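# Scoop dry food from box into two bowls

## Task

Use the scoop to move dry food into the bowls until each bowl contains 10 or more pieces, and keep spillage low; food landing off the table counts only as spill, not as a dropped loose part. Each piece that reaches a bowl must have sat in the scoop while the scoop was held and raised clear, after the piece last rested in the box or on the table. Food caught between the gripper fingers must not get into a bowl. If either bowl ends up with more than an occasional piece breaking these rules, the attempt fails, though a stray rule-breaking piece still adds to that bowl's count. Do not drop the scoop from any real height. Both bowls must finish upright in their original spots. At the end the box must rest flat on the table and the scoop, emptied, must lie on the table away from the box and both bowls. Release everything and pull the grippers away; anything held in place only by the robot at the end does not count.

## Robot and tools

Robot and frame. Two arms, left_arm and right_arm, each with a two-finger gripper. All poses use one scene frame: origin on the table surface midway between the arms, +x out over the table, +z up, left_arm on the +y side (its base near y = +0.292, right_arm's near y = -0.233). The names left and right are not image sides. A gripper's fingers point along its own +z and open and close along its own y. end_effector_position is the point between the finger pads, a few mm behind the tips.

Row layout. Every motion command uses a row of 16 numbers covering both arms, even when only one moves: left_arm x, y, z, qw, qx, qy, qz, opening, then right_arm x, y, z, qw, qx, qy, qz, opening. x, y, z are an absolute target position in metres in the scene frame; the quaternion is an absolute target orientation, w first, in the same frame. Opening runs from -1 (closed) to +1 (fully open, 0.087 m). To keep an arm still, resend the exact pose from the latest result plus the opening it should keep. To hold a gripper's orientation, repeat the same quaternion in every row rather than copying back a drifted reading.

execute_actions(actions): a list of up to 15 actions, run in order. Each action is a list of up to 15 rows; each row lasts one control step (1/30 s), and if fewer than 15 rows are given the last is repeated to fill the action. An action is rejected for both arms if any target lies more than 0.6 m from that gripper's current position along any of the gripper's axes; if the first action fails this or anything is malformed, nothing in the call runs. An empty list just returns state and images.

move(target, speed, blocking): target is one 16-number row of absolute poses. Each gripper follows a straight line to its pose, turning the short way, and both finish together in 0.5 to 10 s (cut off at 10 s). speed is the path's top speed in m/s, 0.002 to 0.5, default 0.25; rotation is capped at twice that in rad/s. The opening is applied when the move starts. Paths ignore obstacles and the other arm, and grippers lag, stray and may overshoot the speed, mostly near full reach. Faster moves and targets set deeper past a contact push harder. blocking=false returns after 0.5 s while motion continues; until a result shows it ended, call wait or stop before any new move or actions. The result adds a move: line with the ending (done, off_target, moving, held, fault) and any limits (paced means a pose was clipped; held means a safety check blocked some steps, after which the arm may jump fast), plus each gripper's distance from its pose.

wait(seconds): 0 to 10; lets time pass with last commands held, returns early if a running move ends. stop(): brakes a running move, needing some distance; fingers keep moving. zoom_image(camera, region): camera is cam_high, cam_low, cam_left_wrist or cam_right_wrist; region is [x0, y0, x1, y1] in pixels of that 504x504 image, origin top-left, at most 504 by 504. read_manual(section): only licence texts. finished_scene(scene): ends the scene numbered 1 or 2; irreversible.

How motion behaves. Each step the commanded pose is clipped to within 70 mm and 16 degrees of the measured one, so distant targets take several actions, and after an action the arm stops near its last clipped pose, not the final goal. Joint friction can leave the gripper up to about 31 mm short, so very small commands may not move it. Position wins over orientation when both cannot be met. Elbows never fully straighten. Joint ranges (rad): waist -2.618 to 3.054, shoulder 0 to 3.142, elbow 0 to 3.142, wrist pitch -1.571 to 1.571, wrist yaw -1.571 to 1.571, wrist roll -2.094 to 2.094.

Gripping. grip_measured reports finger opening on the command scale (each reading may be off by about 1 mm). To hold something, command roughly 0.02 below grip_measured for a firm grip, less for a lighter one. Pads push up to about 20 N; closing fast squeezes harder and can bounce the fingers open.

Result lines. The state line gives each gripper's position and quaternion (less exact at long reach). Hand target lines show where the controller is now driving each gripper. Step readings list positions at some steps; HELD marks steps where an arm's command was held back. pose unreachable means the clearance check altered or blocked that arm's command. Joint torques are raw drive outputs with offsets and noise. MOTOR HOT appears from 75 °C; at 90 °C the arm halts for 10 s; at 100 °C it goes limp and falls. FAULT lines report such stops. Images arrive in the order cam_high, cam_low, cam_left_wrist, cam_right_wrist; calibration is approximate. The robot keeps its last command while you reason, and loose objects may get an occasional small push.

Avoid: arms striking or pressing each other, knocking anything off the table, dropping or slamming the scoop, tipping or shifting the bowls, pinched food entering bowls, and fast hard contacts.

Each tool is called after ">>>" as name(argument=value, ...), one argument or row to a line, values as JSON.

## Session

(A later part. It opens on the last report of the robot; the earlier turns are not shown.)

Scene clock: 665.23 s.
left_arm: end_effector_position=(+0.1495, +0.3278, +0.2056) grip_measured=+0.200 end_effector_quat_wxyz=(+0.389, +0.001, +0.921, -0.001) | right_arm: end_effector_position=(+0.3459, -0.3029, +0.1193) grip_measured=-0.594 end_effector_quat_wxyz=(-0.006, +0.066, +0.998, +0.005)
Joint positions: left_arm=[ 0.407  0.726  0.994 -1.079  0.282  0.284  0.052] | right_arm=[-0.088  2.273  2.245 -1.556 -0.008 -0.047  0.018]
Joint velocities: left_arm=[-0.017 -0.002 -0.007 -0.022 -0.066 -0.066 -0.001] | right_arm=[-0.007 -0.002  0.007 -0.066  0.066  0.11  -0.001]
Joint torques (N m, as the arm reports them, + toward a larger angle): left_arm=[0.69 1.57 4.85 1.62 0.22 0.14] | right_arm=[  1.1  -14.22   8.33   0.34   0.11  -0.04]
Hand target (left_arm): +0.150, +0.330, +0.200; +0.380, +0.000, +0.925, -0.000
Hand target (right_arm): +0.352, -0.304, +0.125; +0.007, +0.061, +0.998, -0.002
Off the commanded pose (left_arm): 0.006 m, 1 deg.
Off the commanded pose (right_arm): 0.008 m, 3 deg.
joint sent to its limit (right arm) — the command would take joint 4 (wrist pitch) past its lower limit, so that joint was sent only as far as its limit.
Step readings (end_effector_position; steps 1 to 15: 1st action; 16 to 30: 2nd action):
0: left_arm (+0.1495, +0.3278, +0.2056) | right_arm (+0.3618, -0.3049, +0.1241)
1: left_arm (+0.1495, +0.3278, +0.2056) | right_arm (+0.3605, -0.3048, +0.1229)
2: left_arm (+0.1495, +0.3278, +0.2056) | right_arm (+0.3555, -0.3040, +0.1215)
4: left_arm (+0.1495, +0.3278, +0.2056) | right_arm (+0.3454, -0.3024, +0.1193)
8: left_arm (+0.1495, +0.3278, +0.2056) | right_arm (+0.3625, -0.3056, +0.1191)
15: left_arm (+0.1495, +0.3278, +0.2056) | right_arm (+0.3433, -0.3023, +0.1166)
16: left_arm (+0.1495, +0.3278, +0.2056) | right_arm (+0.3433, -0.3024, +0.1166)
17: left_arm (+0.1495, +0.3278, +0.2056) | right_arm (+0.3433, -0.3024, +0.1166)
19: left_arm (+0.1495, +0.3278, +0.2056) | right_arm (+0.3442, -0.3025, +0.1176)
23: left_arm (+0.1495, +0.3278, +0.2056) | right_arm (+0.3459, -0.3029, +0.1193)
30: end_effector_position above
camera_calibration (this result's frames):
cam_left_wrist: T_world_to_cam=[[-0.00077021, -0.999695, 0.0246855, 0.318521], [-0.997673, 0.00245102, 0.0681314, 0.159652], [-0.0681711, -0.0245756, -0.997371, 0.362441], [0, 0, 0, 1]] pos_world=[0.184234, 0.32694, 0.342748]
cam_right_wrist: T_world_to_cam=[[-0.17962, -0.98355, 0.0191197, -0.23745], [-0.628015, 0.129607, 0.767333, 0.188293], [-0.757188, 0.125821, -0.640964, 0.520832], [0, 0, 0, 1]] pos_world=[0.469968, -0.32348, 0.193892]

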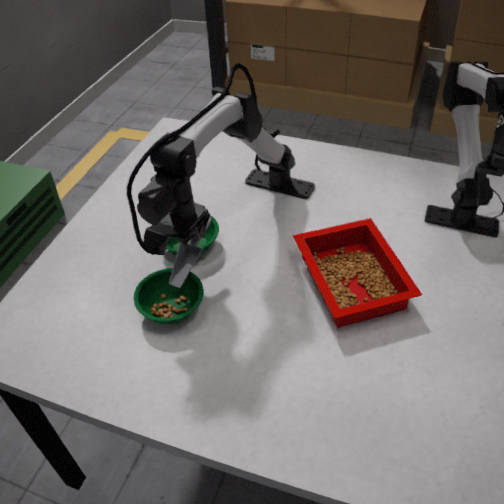

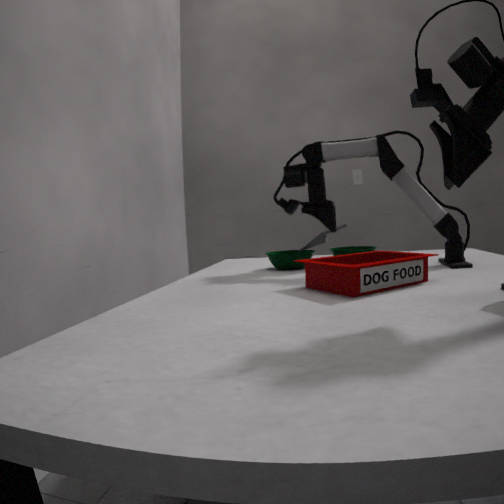

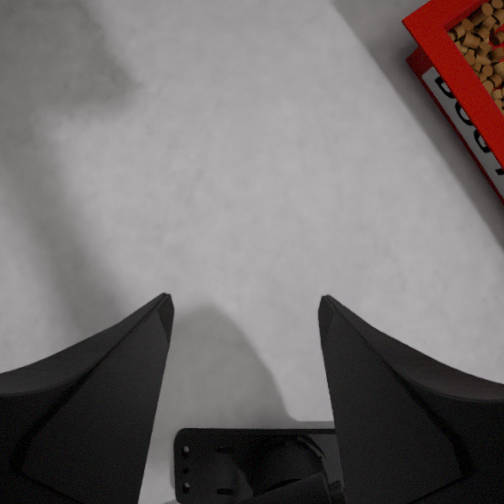

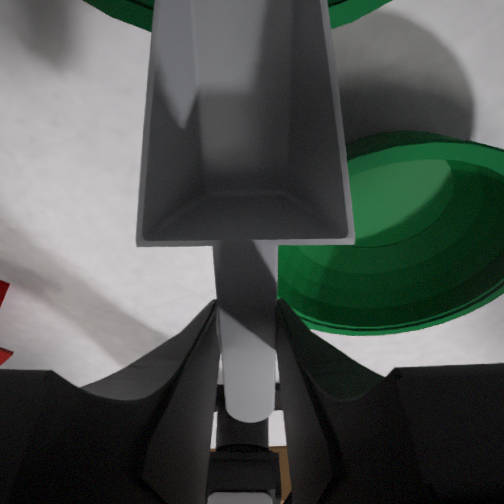

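>>> move(
  target=[0.15,0.33,0.2,0.38,0.0,0.925,0.0,0.2, 0.30,-0.25,0.17,0.0429,-0.05,0.9978,0.0,-0.68],
  speed=0.2,
)

>>> move(
  target=[0.15,0.33,0.2,0.38,0.0,0.925,0.0,0.2, 0.182,0.034,0.14,-0.0429,-0.1734,0.9838,-0.0076,-0.68],
  speed=0.25,
)

>>> move(
  target=[0.15,0.33,0.2,0.38,0.0,0.925,0.0,0.2, 0.188,0.036,0.095,-0.0429,-0.1734,0.9838,-0.0076,-0.68],
  speed=0.08,
)

>>> zoom_image(
  camera="cam_high",
  region=[270, 170, 440, 340],
)

Scene clock: 692.47 s.
left_arm: end_effector_position=(+0.1495, +0.3278, +0.2056) grip_measured=+0.200 end_effector_quat_wxyz=(+0.389, +0.001, +0.921, -0.001) | right_arm: end_effector_position=(+0.2998, -0.2523, +0.1692) grip_measured=-0.594 end_effector_quat_wxyz=(+0.036, -0.040, +0.999, +0.001)
Joint positions: left_arm=[ 0.407  0.726  0.994 -1.079  0.282  0.284  0.052] | right_arm=[ 0.044  1.957  1.97  -1.511 -0.008 -0.126  0.018]
Joint velocities: left_arm=[-0.017 -0.007 -0.017  0.007 -0.007 -0.081  0.001] | right_arm=[-0.007 -0.002 -0.027  0.051 -0.051  0.007  0.001]
Joint torques (N m, as the arm reports them, + toward a larger angle): left_arm=[0.61 1.44 4.95 1.65 0.21 0.14] | right_arm=[  1.14 -13.44   4.51   0.65  -0.07  -0.05]
Hand target (left_arm): +0.150, +0.330, +0.200; +0.380, +0.000, +0.925, -0.000
Hand target (right_arm): +0.299, -0.251, +0.170; +0.043, -0.050, +0.998, +0.000
Off the commanded pose (left_arm): 0.006 m, 1 deg.
Off the commanded pose (right_arm): 0.002 m, 1 deg.
move: done
camera_calibration (this result's frames):
cam_left_wrist: T_world_to_cam=[[-0.00077021, -0.999695, 0.0246855, 0.318521], [-0.997673, 0.00245102, 0.0681314, 0.159652], [-0.0681711, -0.0245756, -0.997371, 0.362441], [0, 0, 0, 1]] pos_world=[0.184234, 0.32694, 0.342748]
cam_right_wrist: T_world_to_cam=[[0.0292553, -0.999271, 0.0245408, -0.264381], [-0.703968, -0.00316763, 0.710225, 0.113432], [-0.709629, -0.0380537, -0.703547, 0.466509], [0, 0, 0, 1]] pos_world=[0.418635, -0.246077, 0.254137]

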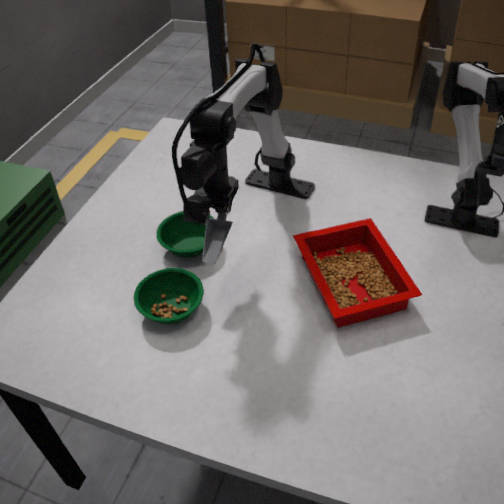

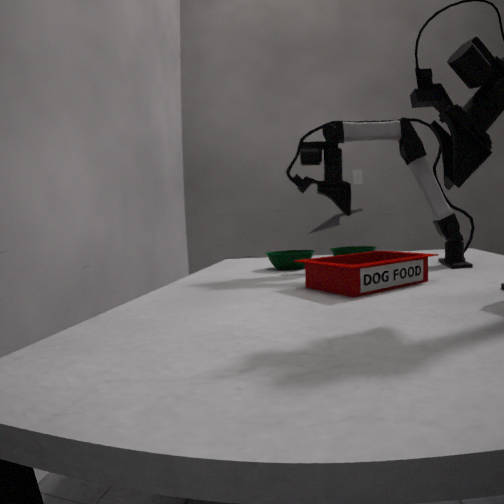

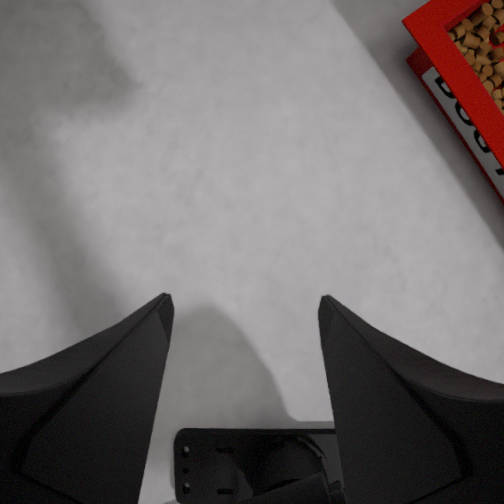

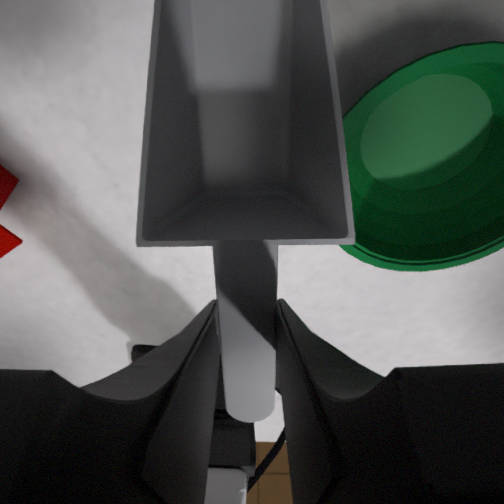

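Scene clock: 694.30 s.
left_arm: end_effector_position=(+0.1495, +0.3278, +0.2056) grip_measured=+0.200 end_effector_quat_wxyz=(+0.389, +0.001, +0.921, -0.001) | right_arm: end_effector_position=(+0.1750, +0.0293, +0.1337) grip_measured=-0.594 end_effector_quat_wxyz=(-0.044, -0.181, +0.982, -0.009)
Joint positions: left_arm=[ 0.407  0.726  0.994 -1.079  0.282  0.284  0.052] | right_arm=[ 0.902  2.068  1.959 -1.543 -0.037  0.445  0.018]
Joint velocities: left_arm=[ 0.007 -0.017 -0.017  0.022 -0.022 -0.007 -0.001] | right_arm=[-0.012  0.002 -0.002  0.037  0.007  0.007 -0.001]
Joint torques (N m, as the arm reports them, + toward a larger angle): left_arm=[0.84 1.41 4.95 1.67 0.18 0.18] | right_arm=[  0.47 -12.18   8.43   0.11  -0.1    0.12]
Hand target (left_arm): +0.150, +0.330, +0.200; +0.380, +0.000, +0.925, -0.000
Hand target (right_arm): +0.177, +0.033, +0.140; -0.040, -0.174, +0.984, -0.002
Off the commanded pose (left_arm): 0.006 m, 1 deg.
Off the commanded pose (right_arm): 0.011 m, 1 deg.
joint sent to its limit (right arm) — the command would take joint 4 (wrist pitch) past its lower limit, so that joint was sent only as far as its limit.
move: off_target (right_arm)
camera_calibration (this result's frames):
cam_left_wrist: T_world_to_cam=[[-0.00077021, -0.999695, 0.0246855, 0.318521], [-0.997673, 0.00245102, 0.0681314, 0.159652], [-0.0681711, -0.0245756, -0.997371, 0.362441], [0, 0, 0, 1]] pos_world=[0.184234, 0.32694, 0.342748]
cam_right_wrist: T_world_to_cam=[[0.312652, -0.949273, 0.0336023, -0.0307904], [-0.559792, -0.155562, 0.8139, 0.01701], [-0.767386, -0.273278, -0.580032, 0.364155], [0, 0, 0, 1]] pos_world=[0.298596, 0.0729331, 0.198412]

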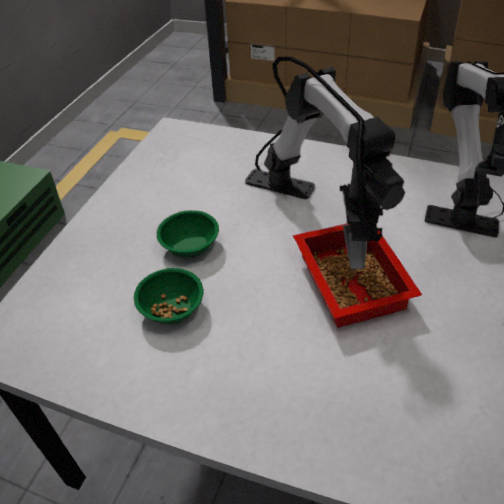

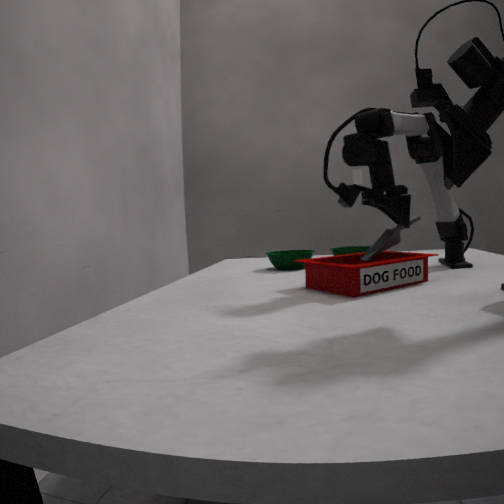

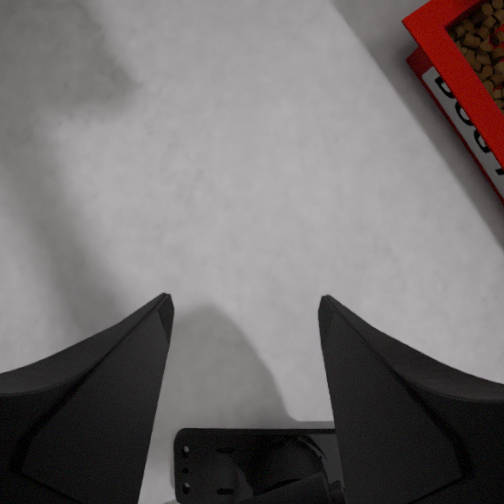

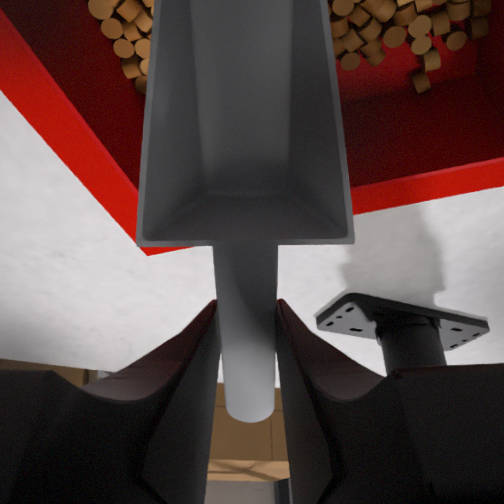

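Scene clock: 695.27 s.
left_arm: end_effector_position=(+0.1495, +0.3278, +0.2056) grip_measured=+0.200 end_effector_quat_wxyz=(+0.389, +0.001, +0.921, -0.001) | right_arm: end_effector_position=(+0.1851, +0.0400, +0.1001) grip_measured=-0.594 end_effector_quat_wxyz=(-0.039, -0.181, +0.983, -0.006)
Joint positions: left_arm=[ 0.407  0.726  0.994 -1.079  0.282  0.284  0.052] | right_arm=[ 0.902  2.111  1.893 -1.423 -0.037  0.445  0.018]
Joint velocities: left_arm=[-0.007  0.002 -0.007  0.037 -0.037 -0.037  0.   ] | right_arm=[ 0.007  0.002  0.017 -0.022 -0.051 -0.007 -0.   ]
Joint torques (N m, as the arm reports them, + toward a larger angle): left_arm=[0.84 1.31 4.98 1.71 0.2  0.15] | right_arm=[ -0.28 -12.81   4.5    0.36  -0.01   0.07]
Hand target (left_arm): +0.150, +0.330, +0.200; +0.380, +0.000, +0.925, -0.000
Hand target (right_arm): +0.188, +0.036, +0.095; -0.043, -0.173, +0.984, -0.008
Off the commanded pose (left_arm): 0.006 m, 1 deg.
Off the commanded pose (right_arm): 0.007 m, 1 deg.
move: done
camera_calibration (this result's frames):
cam_left_wrist: T_world_to_cam=[[-0.00077021, -0.999695, 0.0246855, 0.318521], [-0.997673, 0.00245102, 0.0681314, 0.159652], [-0.0681711, -0.0245756, -0.997371, 0.362441], [0, 0, 0, 1]] pos_world=[0.184234, 0.32694, 0.342748]
cam_right_wrist: T_world_to_cam=[[0.312409, -0.94953, 0.02818, -0.0220555], [-0.566179, -0.162297, 0.808147, 0.0537658], [-0.762786, -0.268427, -0.588306, 0.355187], [0, 0, 0, 1]] pos_world=[0.308263, 0.0831255, 0.166129]

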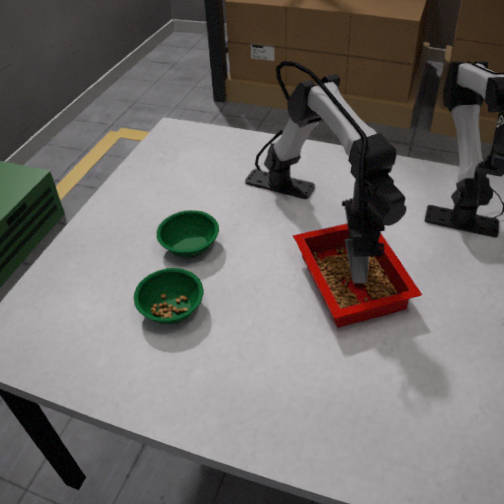

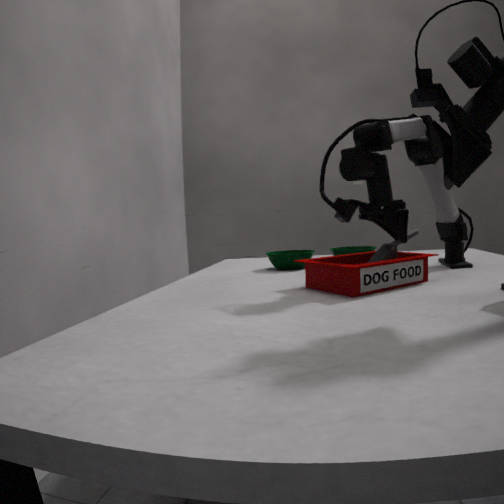

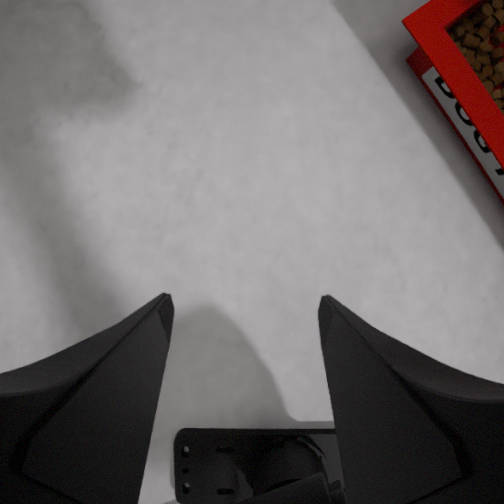

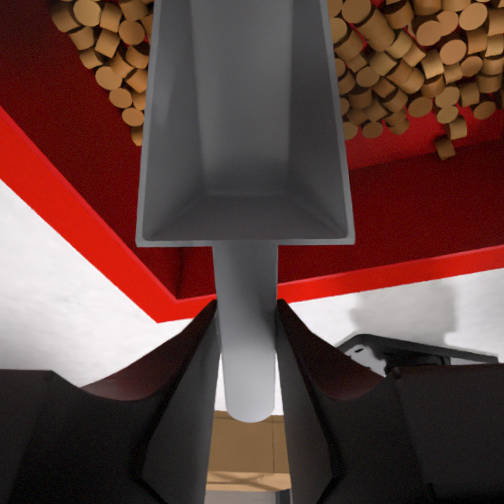

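Region (270, 170, 440, 340) of cam_high's 504x504 image, scaled by 2.965, with more detail than that image has.

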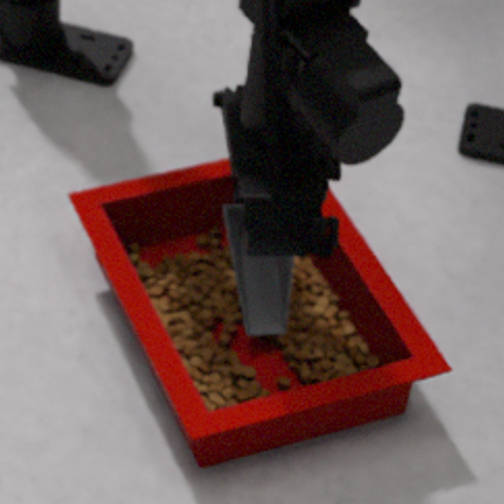

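>>> move(
  target=[0.15,0.33,0.2,0.38,0.0,0.925,0.0,0.2, 0.190,0.022,0.076,-0.0429,-0.1734,0.9838,-0.0076,-0.68],
  speed=0.04,
)

>>> zoom_image(
  camera="cam_high",
  region=[270, 170, 440, 340],
)

Scene clock: 707.37 s.
left_arm: end_effector_position=(+0.1495, +0.3278, +0.2056) grip_measured=+0.200 end_effector_quat_wxyz=(+0.389, +0.001, +0.921, -0.001) | right_arm: end_effector_position=(+0.1892, +0.0280, +0.0764) grip_measured=-0.594 end_effector_quat_wxyz=(-0.044, -0.174, +0.984, -0.008)
Joint positions: left_arm=[ 0.407  0.726  0.994 -1.079  0.282  0.284  0.052] | right_arm=[ 0.871  2.1    1.779 -1.332 -0.037  0.429  0.018]
Joint velocities: left_arm=[-0.007 -0.007  0.007 -0.066 -0.022  0.051  0.   ] | right_arm=[-0.012 -0.012 -0.007 -0.007 -0.007 -0.022  0.001]
Joint torques (N m, as the arm reports them, + toward a larger angle): left_arm=[0.83 1.32 5.01 1.69 0.2  0.09] | right_arm=[ -0.23 -14.48   3.98   0.31  -0.02  -0.07]
Hand target (left_arm): +0.150, +0.330, +0.200; +0.380, +0.000, +0.925, -0.000
Hand target (right_arm): +0.190, +0.022, +0.076; -0.043, -0.173, +0.984, -0.008
Off the commanded pose (left_arm): 0.006 m, 1 deg.
Off the commanded pose (right_arm): 0.006 m, 0 deg.
move: done
camera_calibration (this result's frames):
cam_left_wrist: T_world_to_cam=[[-0.00077021, -0.999695, 0.0246855, 0.318521], [-0.997673, 0.00245102, 0.0681314, 0.159652], [-0.0681711, -0.0245756, -0.997371, 0.362441], [0, 0, 0, 1]] pos_world=[0.184234, 0.32694, 0.342748]
cam_right_wrist: T_world_to_cam=[[0.299178, -0.953656, 0.0321398, -0.0317177], [-0.561515, -0.148724, 0.813992, 0.0715613], [-0.771488, -0.261575, -0.579987, 0.341979], [0, 0, 0, 1]] pos_world=[0.313505, 0.0698482, 0.141112]

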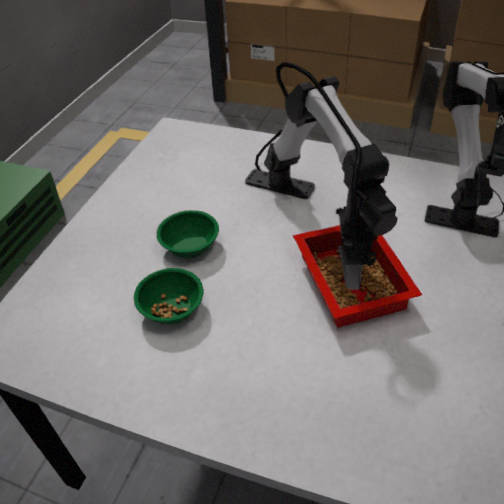

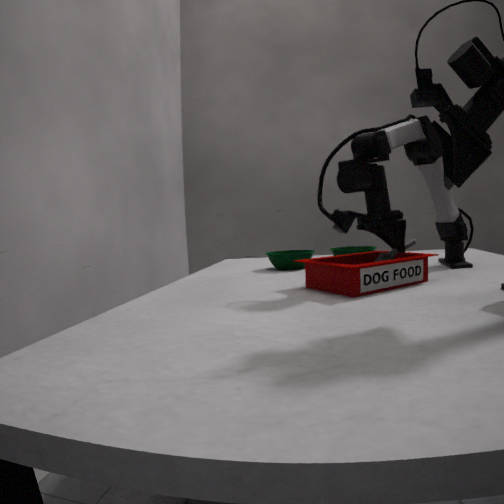

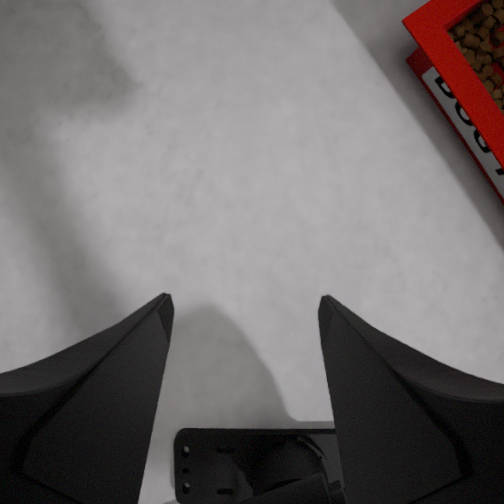

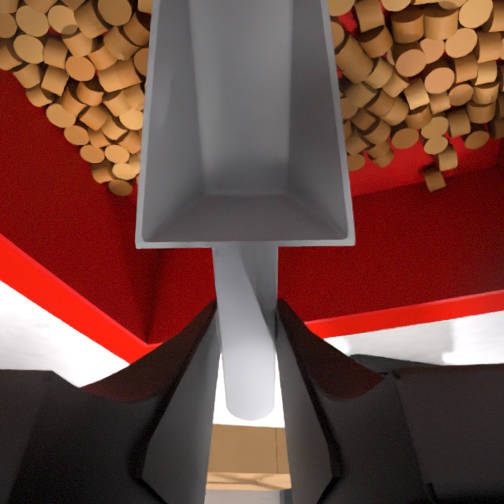

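Region (270, 170, 440, 340) of cam_high's 504x504 image, scaled by 2.965, with more detail than that image has.

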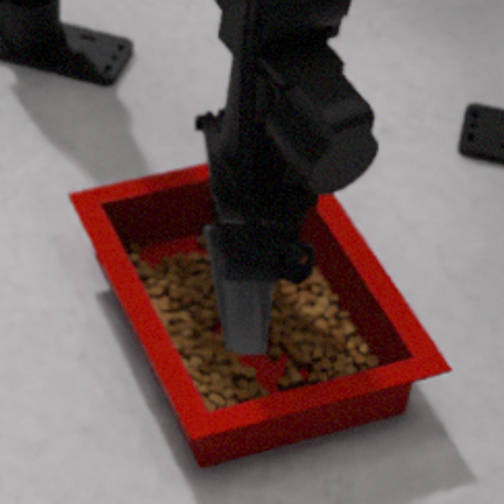

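>>> move(
  target=[0.15,0.33,0.2,0.38,0.0,0.925,0.0,0.2, 0.226,0.032,0.072,-0.0429,-0.1734,0.9838,-0.0076,-0.68],
  speed=0.03,
)

>>> move(
  target=[0.15,0.33,0.2,0.38,0.0,0.925,0.0,0.2, 0.252,0.041,0.056,0.0429,-0.1734,0.9838,0.0076,-0.68],
  speed=0.03,
)

>>> zoom_image(
  camera="cam_high",
  region=[270, 170, 440, 340],
)

Scene clock: 719.97 s.
left_arm: end_effector_position=(+0.1495, +0.3278, +0.2056) grip_measured=+0.200 end_effector_quat_wxyz=(+0.389, +0.001, +0.921, -0.001) | right_arm: end_effector_position=(+0.2189, +0.0345, +0.0756) grip_measured=-0.594 end_effector_quat_wxyz=(-0.042, -0.175, +0.984, -0.005)
Joint positions: left_arm=[ 0.407  0.726  0.994 -1.079  0.282  0.284  0.052] | right_arm=[ 0.831  2.206  1.946 -1.386 -0.037  0.389  0.018]
Joint velocities: left_arm=[ 0.007  0.012  0.012 -0.081 -0.095 -0.022 -0.001] | right_arm=[-0.002 -0.007 -0.002  0.022  0.037 -0.007 -0.001]
Joint torques (N m, as the arm reports them, + toward a larger angle): left_arm=[0.78 1.39 4.75 1.67 0.24 0.12] | right_arm=[ -0.14 -11.84   7.93   0.2    0.03  -0.08]
Hand target (left_arm): +0.150, +0.330, +0.200; +0.380, +0.000, +0.925, -0.000
Hand target (right_arm): +0.226, +0.033, +0.072; -0.043, -0.173, +0.984, -0.008
Off the commanded pose (left_arm): 0.006 m, 1 deg.
Off the commanded pose (right_arm): 0.008 m, 0 deg.
move: done
camera_calibration (this result's frames):
cam_left_wrist: T_world_to_cam=[[-0.00077021, -0.999695, 0.0246855, 0.318521], [-0.997673, 0.00245102, 0.0681314, 0.159652], [-0.0681711, -0.0245756, -0.997371, 0.362441], [0, 0, 0, 1]] pos_world=[0.184234, 0.32694, 0.342748]
cam_right_wrist: T_world_to_cam=[[0.299309, -0.953798, 0.0261404, -0.0339531], [-0.563946, -0.154739, 0.811185, 0.090817], [-0.769661, -0.257537, -0.584206, 0.36585], [0, 0, 0, 1]] pos_world=[0.342959, 0.0758883, 0.14095]

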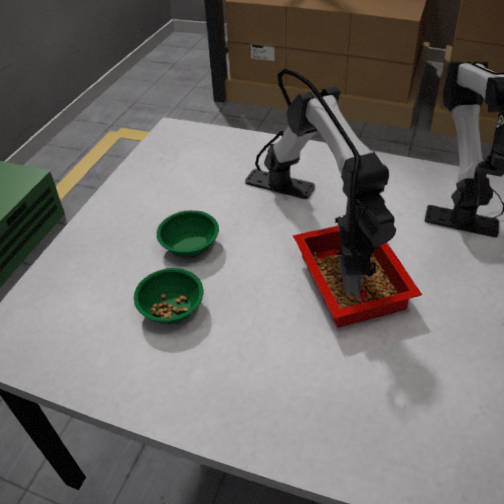

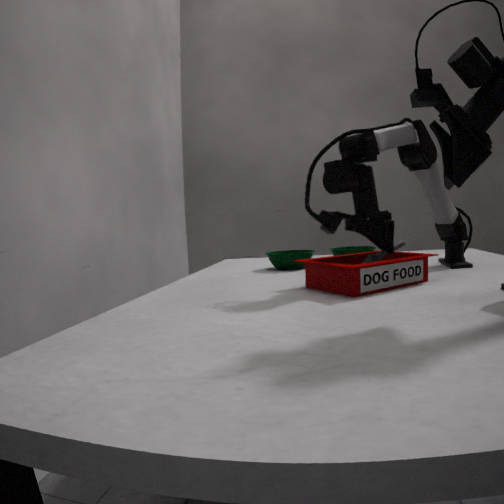

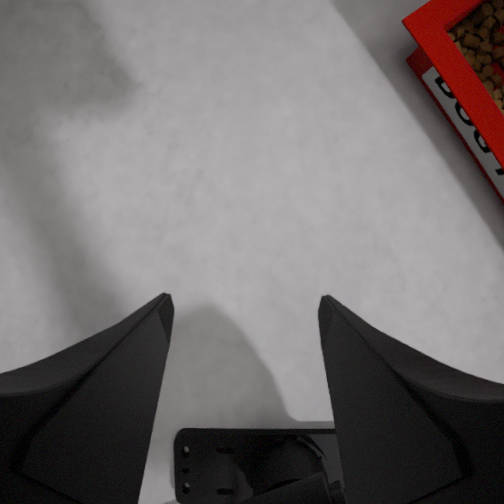

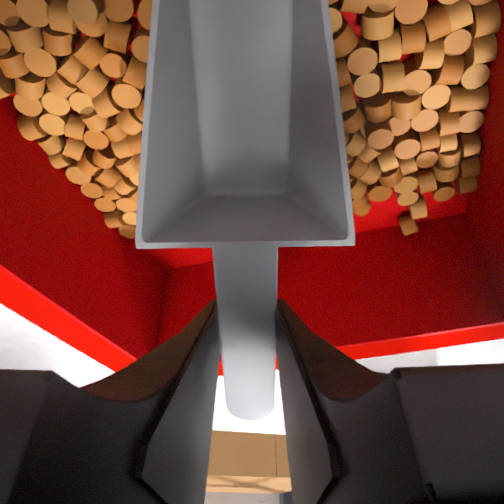

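Scene clock: 723.10 s.
left_arm: end_effector_position=(+0.1495, +0.3278, +0.2056) grip_measured=+0.200 end_effector_quat_wxyz=(+0.389, +0.001, +0.921, -0.001) | right_arm: end_effector_position=(+0.2476, +0.0471, +0.0549) grip_measured=-0.594 end_effector_quat_wxyz=(+0.032, -0.175, +0.984, +0.008)
Joint positions: left_arm=[ 0.407  0.726  0.994 -1.079  0.282  0.284  0.052] | right_arm=[ 0.831  2.188  1.859 -1.18   0.021  0.389  0.018]
Joint velocities: left_arm=[-0.007 -0.002  0.002 -0.081 -0.007 -0.066  0.001] | right_arm=[-0.012  0.002 -0.012 -0.037  0.007 -0.051 -0.   ]
Joint torques (N m, as the arm reports them, + toward a larger angle): left_arm=[0.86 1.5  4.91 1.68 0.18 0.11] | right_arm=[ -0.09 -16.11   4.2    0.65   0.14  -0.07]
Hand target (left_arm): +0.150, +0.330, +0.200; +0.380, +0.000, +0.925, -0.000
Hand target (right_arm): +0.252, +0.042, +0.056; +0.043, -0.173, +0.984, +0.007
Off the commanded pose (left_arm): 0.006 m, 1 deg.
Off the commanded pose (right_arm): 0.008 m, 1 deg.
move: done
camera_calibration (this result's frames):
cam_left_wrist: T_world_to_cam=[[-0.00077021, -0.999695, 0.0246855, 0.318521], [-0.997673, 0.00245102, 0.0681314, 0.159652], [-0.0681711, -0.0245756, -0.997371, 0.362441], [0, 0, 0, 1]] pos_world=[0.184234, 0.32694, 0.342748]
cam_right_wrist: T_world_to_cam=[[0.296449, -0.954854, 0.0192897, -0.0288745], [-0.671891, -0.194159, 0.714748, 0.15957], [-0.678735, -0.224847, -0.699116, 0.361339], [0, 0, 0, 1]] pos_world=[0.361027, 0.084657, 0.139122]

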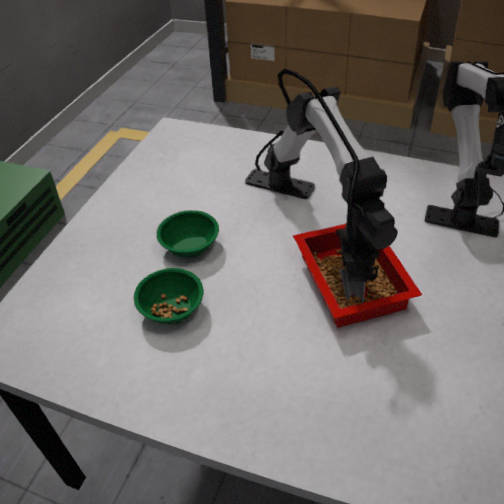

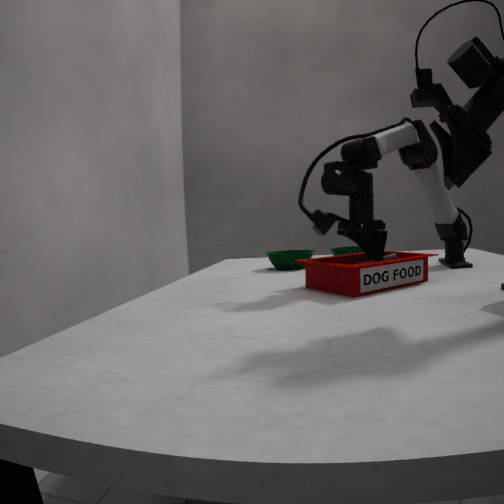

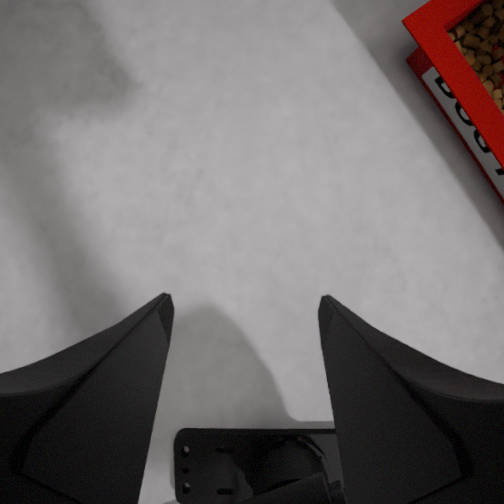

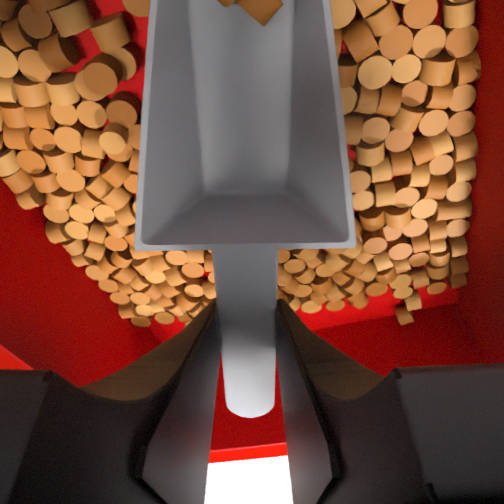

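Region (270, 170, 440, 340) of cam_high's 504x504 image, scaled by 2.965, with more detail than that image has.

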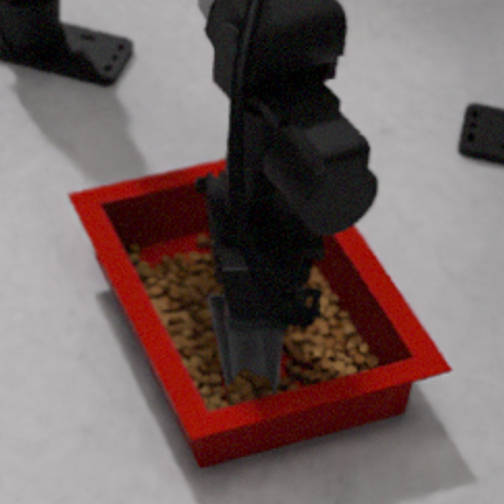

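>>> move(
  target=[0.15,0.33,0.2,0.38,0.0,0.925,0.0,0.2, 0.268,0.048,0.046,0.0859,-0.1729,0.9811,0.0151,-0.68],
  speed=0.03,
)

>>> move(
  target=[0.15,0.33,0.2,0.38,0.0,0.925,0.0,0.2, 0.264,0.052,0.058,0.3368,-0.1631,0.9254,0.0594,-0.68],
  speed=0.1,
)

>>> zoom_image(
  camera="cam_high",
  region=[270, 170, 440, 340],
)

Scene clock: 754.93 s.
left_arm: end_effector_position=(+0.1495, +0.3278, +0.2056) grip_measured=+0.200 end_effector_quat_wxyz=(+0.389, +0.001, +0.921, -0.001) | right_arm: end_effector_position=(+0.2589, +0.0518, +0.0460) grip_measured=-0.594 end_effector_quat_wxyz=(+0.066, -0.174, +0.982, +0.015)
Joint positions: left_arm=[ 0.407  0.726  0.994 -1.079  0.282  0.284  0.052] | right_arm=[ 0.831  2.17   1.801 -1.074  0.044  0.387  0.018]
Joint velocities: left_arm=[ 0.002 -0.002 -0.002  0.081  0.022 -0.051 -0.001] | right_arm=[ 0.002  0.007 -0.022  0.11   0.051 -0.037 -0.001]
Joint torques (N m, as the arm reports them, + toward a larger angle): left_arm=[0.97 1.4  4.81 1.69 0.21 0.11] | right_arm=[  0.04 -15.5    4.49   0.94   0.29  -0.05]
Hand target (left_arm): +0.150, +0.330, +0.200; +0.380, +0.000, +0.925, -0.000
Hand target (right_arm): +0.268, +0.048, +0.046; +0.085, -0.173, +0.981, +0.014
Off the commanded pose (left_arm): 0.006 m, 1 deg.
Off the commanded pose (right_arm): 0.010 m, 2 deg.
move: done
camera_calibration (this result's frames):
cam_left_wrist: T_world_to_cam=[[-0.00077021, -0.999695, 0.0246855, 0.318521], [-0.997673, 0.00245102, 0.0681314, 0.159652], [-0.0681711, -0.0245756, -0.997371, 0.362441], [0, 0, 0, 1]] pos_world=[0.184234, 0.32694, 0.342748]
cam_right_wrist: T_world_to_cam=[[0.294715, -0.955496, 0.0130168, -0.0268345], [-0.716064, -0.211803, 0.665125, 0.189109], [-0.632768, -0.205343, -0.746619, 0.353129], [0, 0, 0, 1]] pos_world=[0.366771, 0.0869264, 0.13822]

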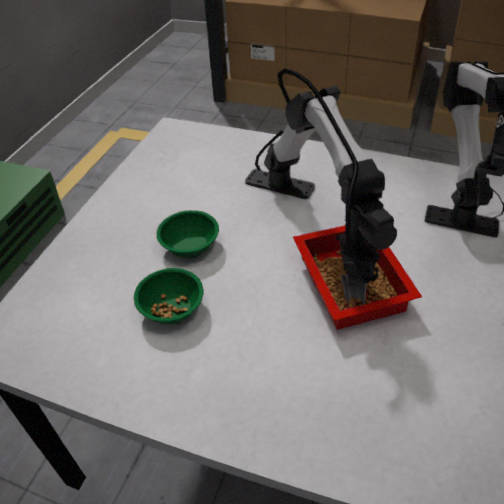

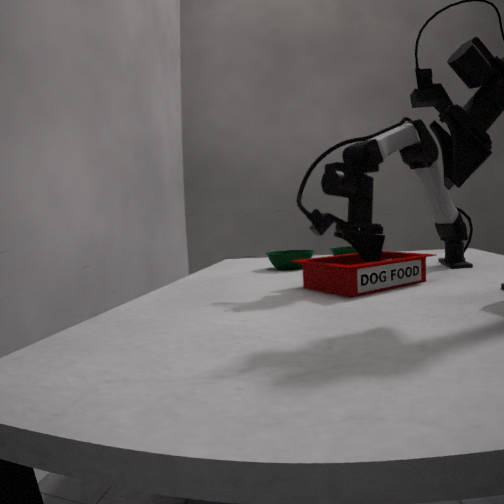

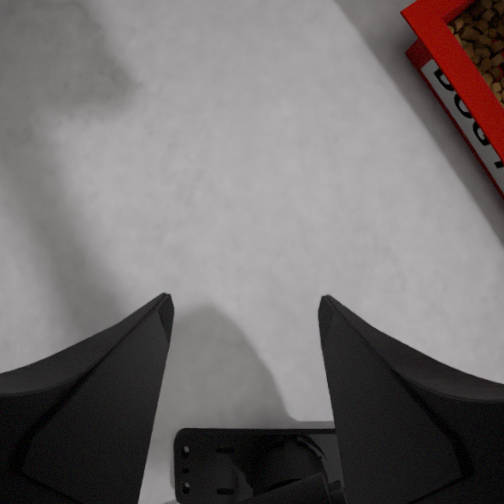

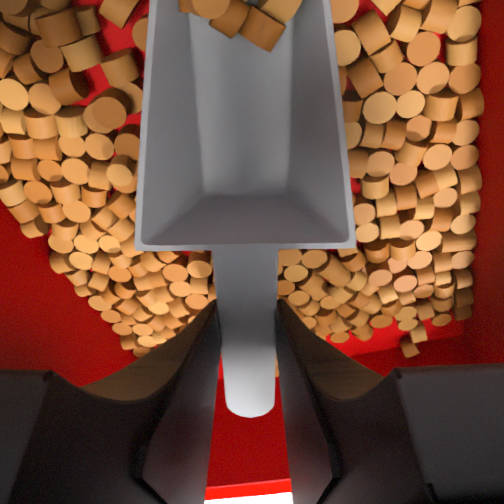

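Scene clock: 758.30 s.
left_arm: end_effector_position=(+0.1495, +0.3278, +0.2056) grip_measured=+0.200 end_effector_quat_wxyz=(+0.389, +0.001, +0.921, -0.001) | right_arm: end_effector_position=(+0.2632, +0.0487, +0.0511) grip_measured=-0.594 end_effector_quat_wxyz=(+0.319, -0.163, +0.932, +0.052)
Joint positions: left_arm=[ 0.407  0.726  0.994 -1.079  0.282  0.284  0.052] | right_arm=[ 0.925  1.77   1.141 -0.346  0.298  0.398  0.018]
Joint velocities: left_arm=[-0.017 -0.007 -0.012 -0.037  0.007 -0.037 -0.001] | right_arm=[ 0.017  0.012  0.012  0.007  0.007 -0.007 -0.   ]
Joint torques (N m, as the arm reports them, + toward a larger angle): left_arm=[0.53 1.6  5.02 1.68 0.14 0.14] | right_arm=[  1.66 -12.86   5.21   1.6    0.3    0.  ]
Hand target (left_arm): +0.150, +0.330, +0.200; +0.380, +0.000, +0.925, -0.000
Hand target (right_arm): +0.263, +0.051, +0.059; +0.336, -0.162, +0.926, +0.058
Off the commanded pose (left_arm): 0.006 m, 1 deg.
Off the commanded pose (right_arm): 0.008 m, 2 deg.
move: done
camera_calibration (this result's frames):
cam_left_wrist: T_world_to_cam=[[-0.00077021, -0.999695, 0.0246855, 0.318521], [-0.997673, 0.00245102, 0.0681314, 0.159652], [-0.0681711, -0.0245756, -0.997371, 0.362441], [0, 0, 0, 1]] pos_world=[0.184234, 0.32694, 0.342748]
cam_right_wrist: T_world_to_cam=[[0.283731, -0.958901, -0.002213, -0.0272708], [-0.938715, -0.278228, 0.203477, 0.273624], [-0.195731, -0.0556555, -0.979077, 0.248587], [0, 0, 0, 1]] pos_world=[0.313249, 0.063815, 0.187649]

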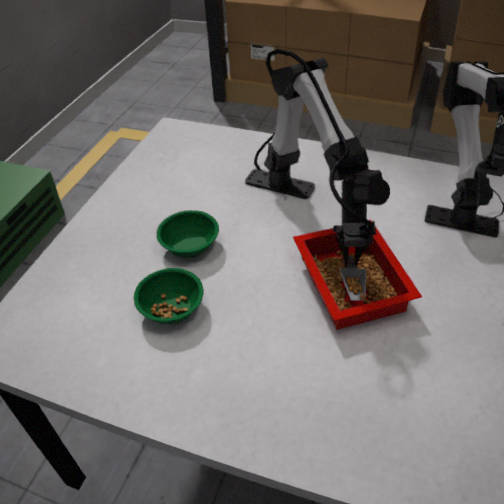

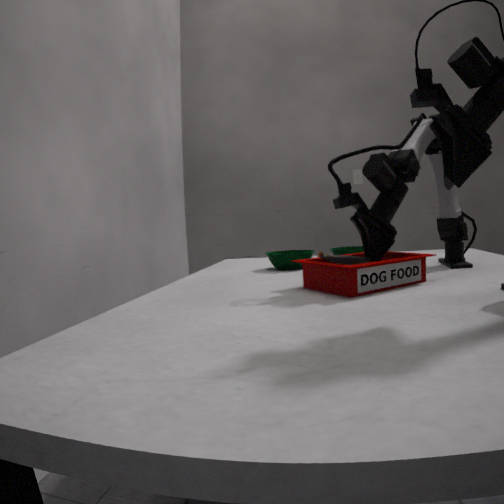

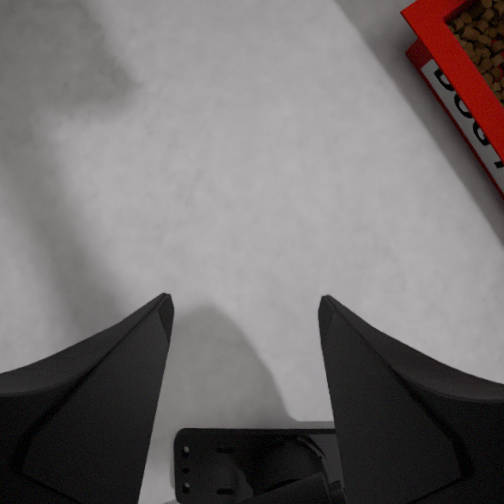

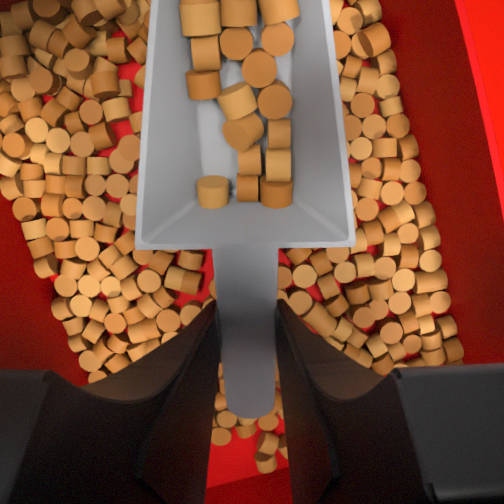

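Region (270, 170, 440, 340) of cam_high's 504x504 image, scaled by 2.965, with more detail than that image has.

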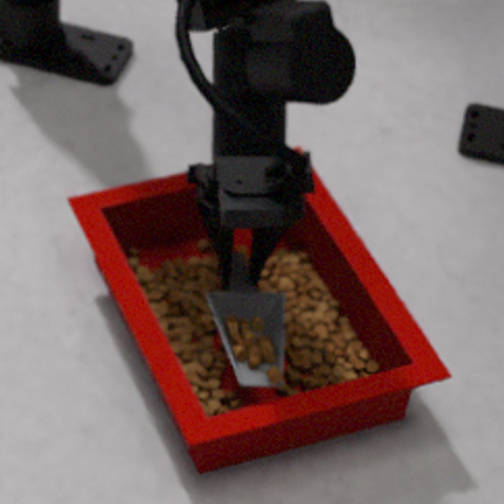

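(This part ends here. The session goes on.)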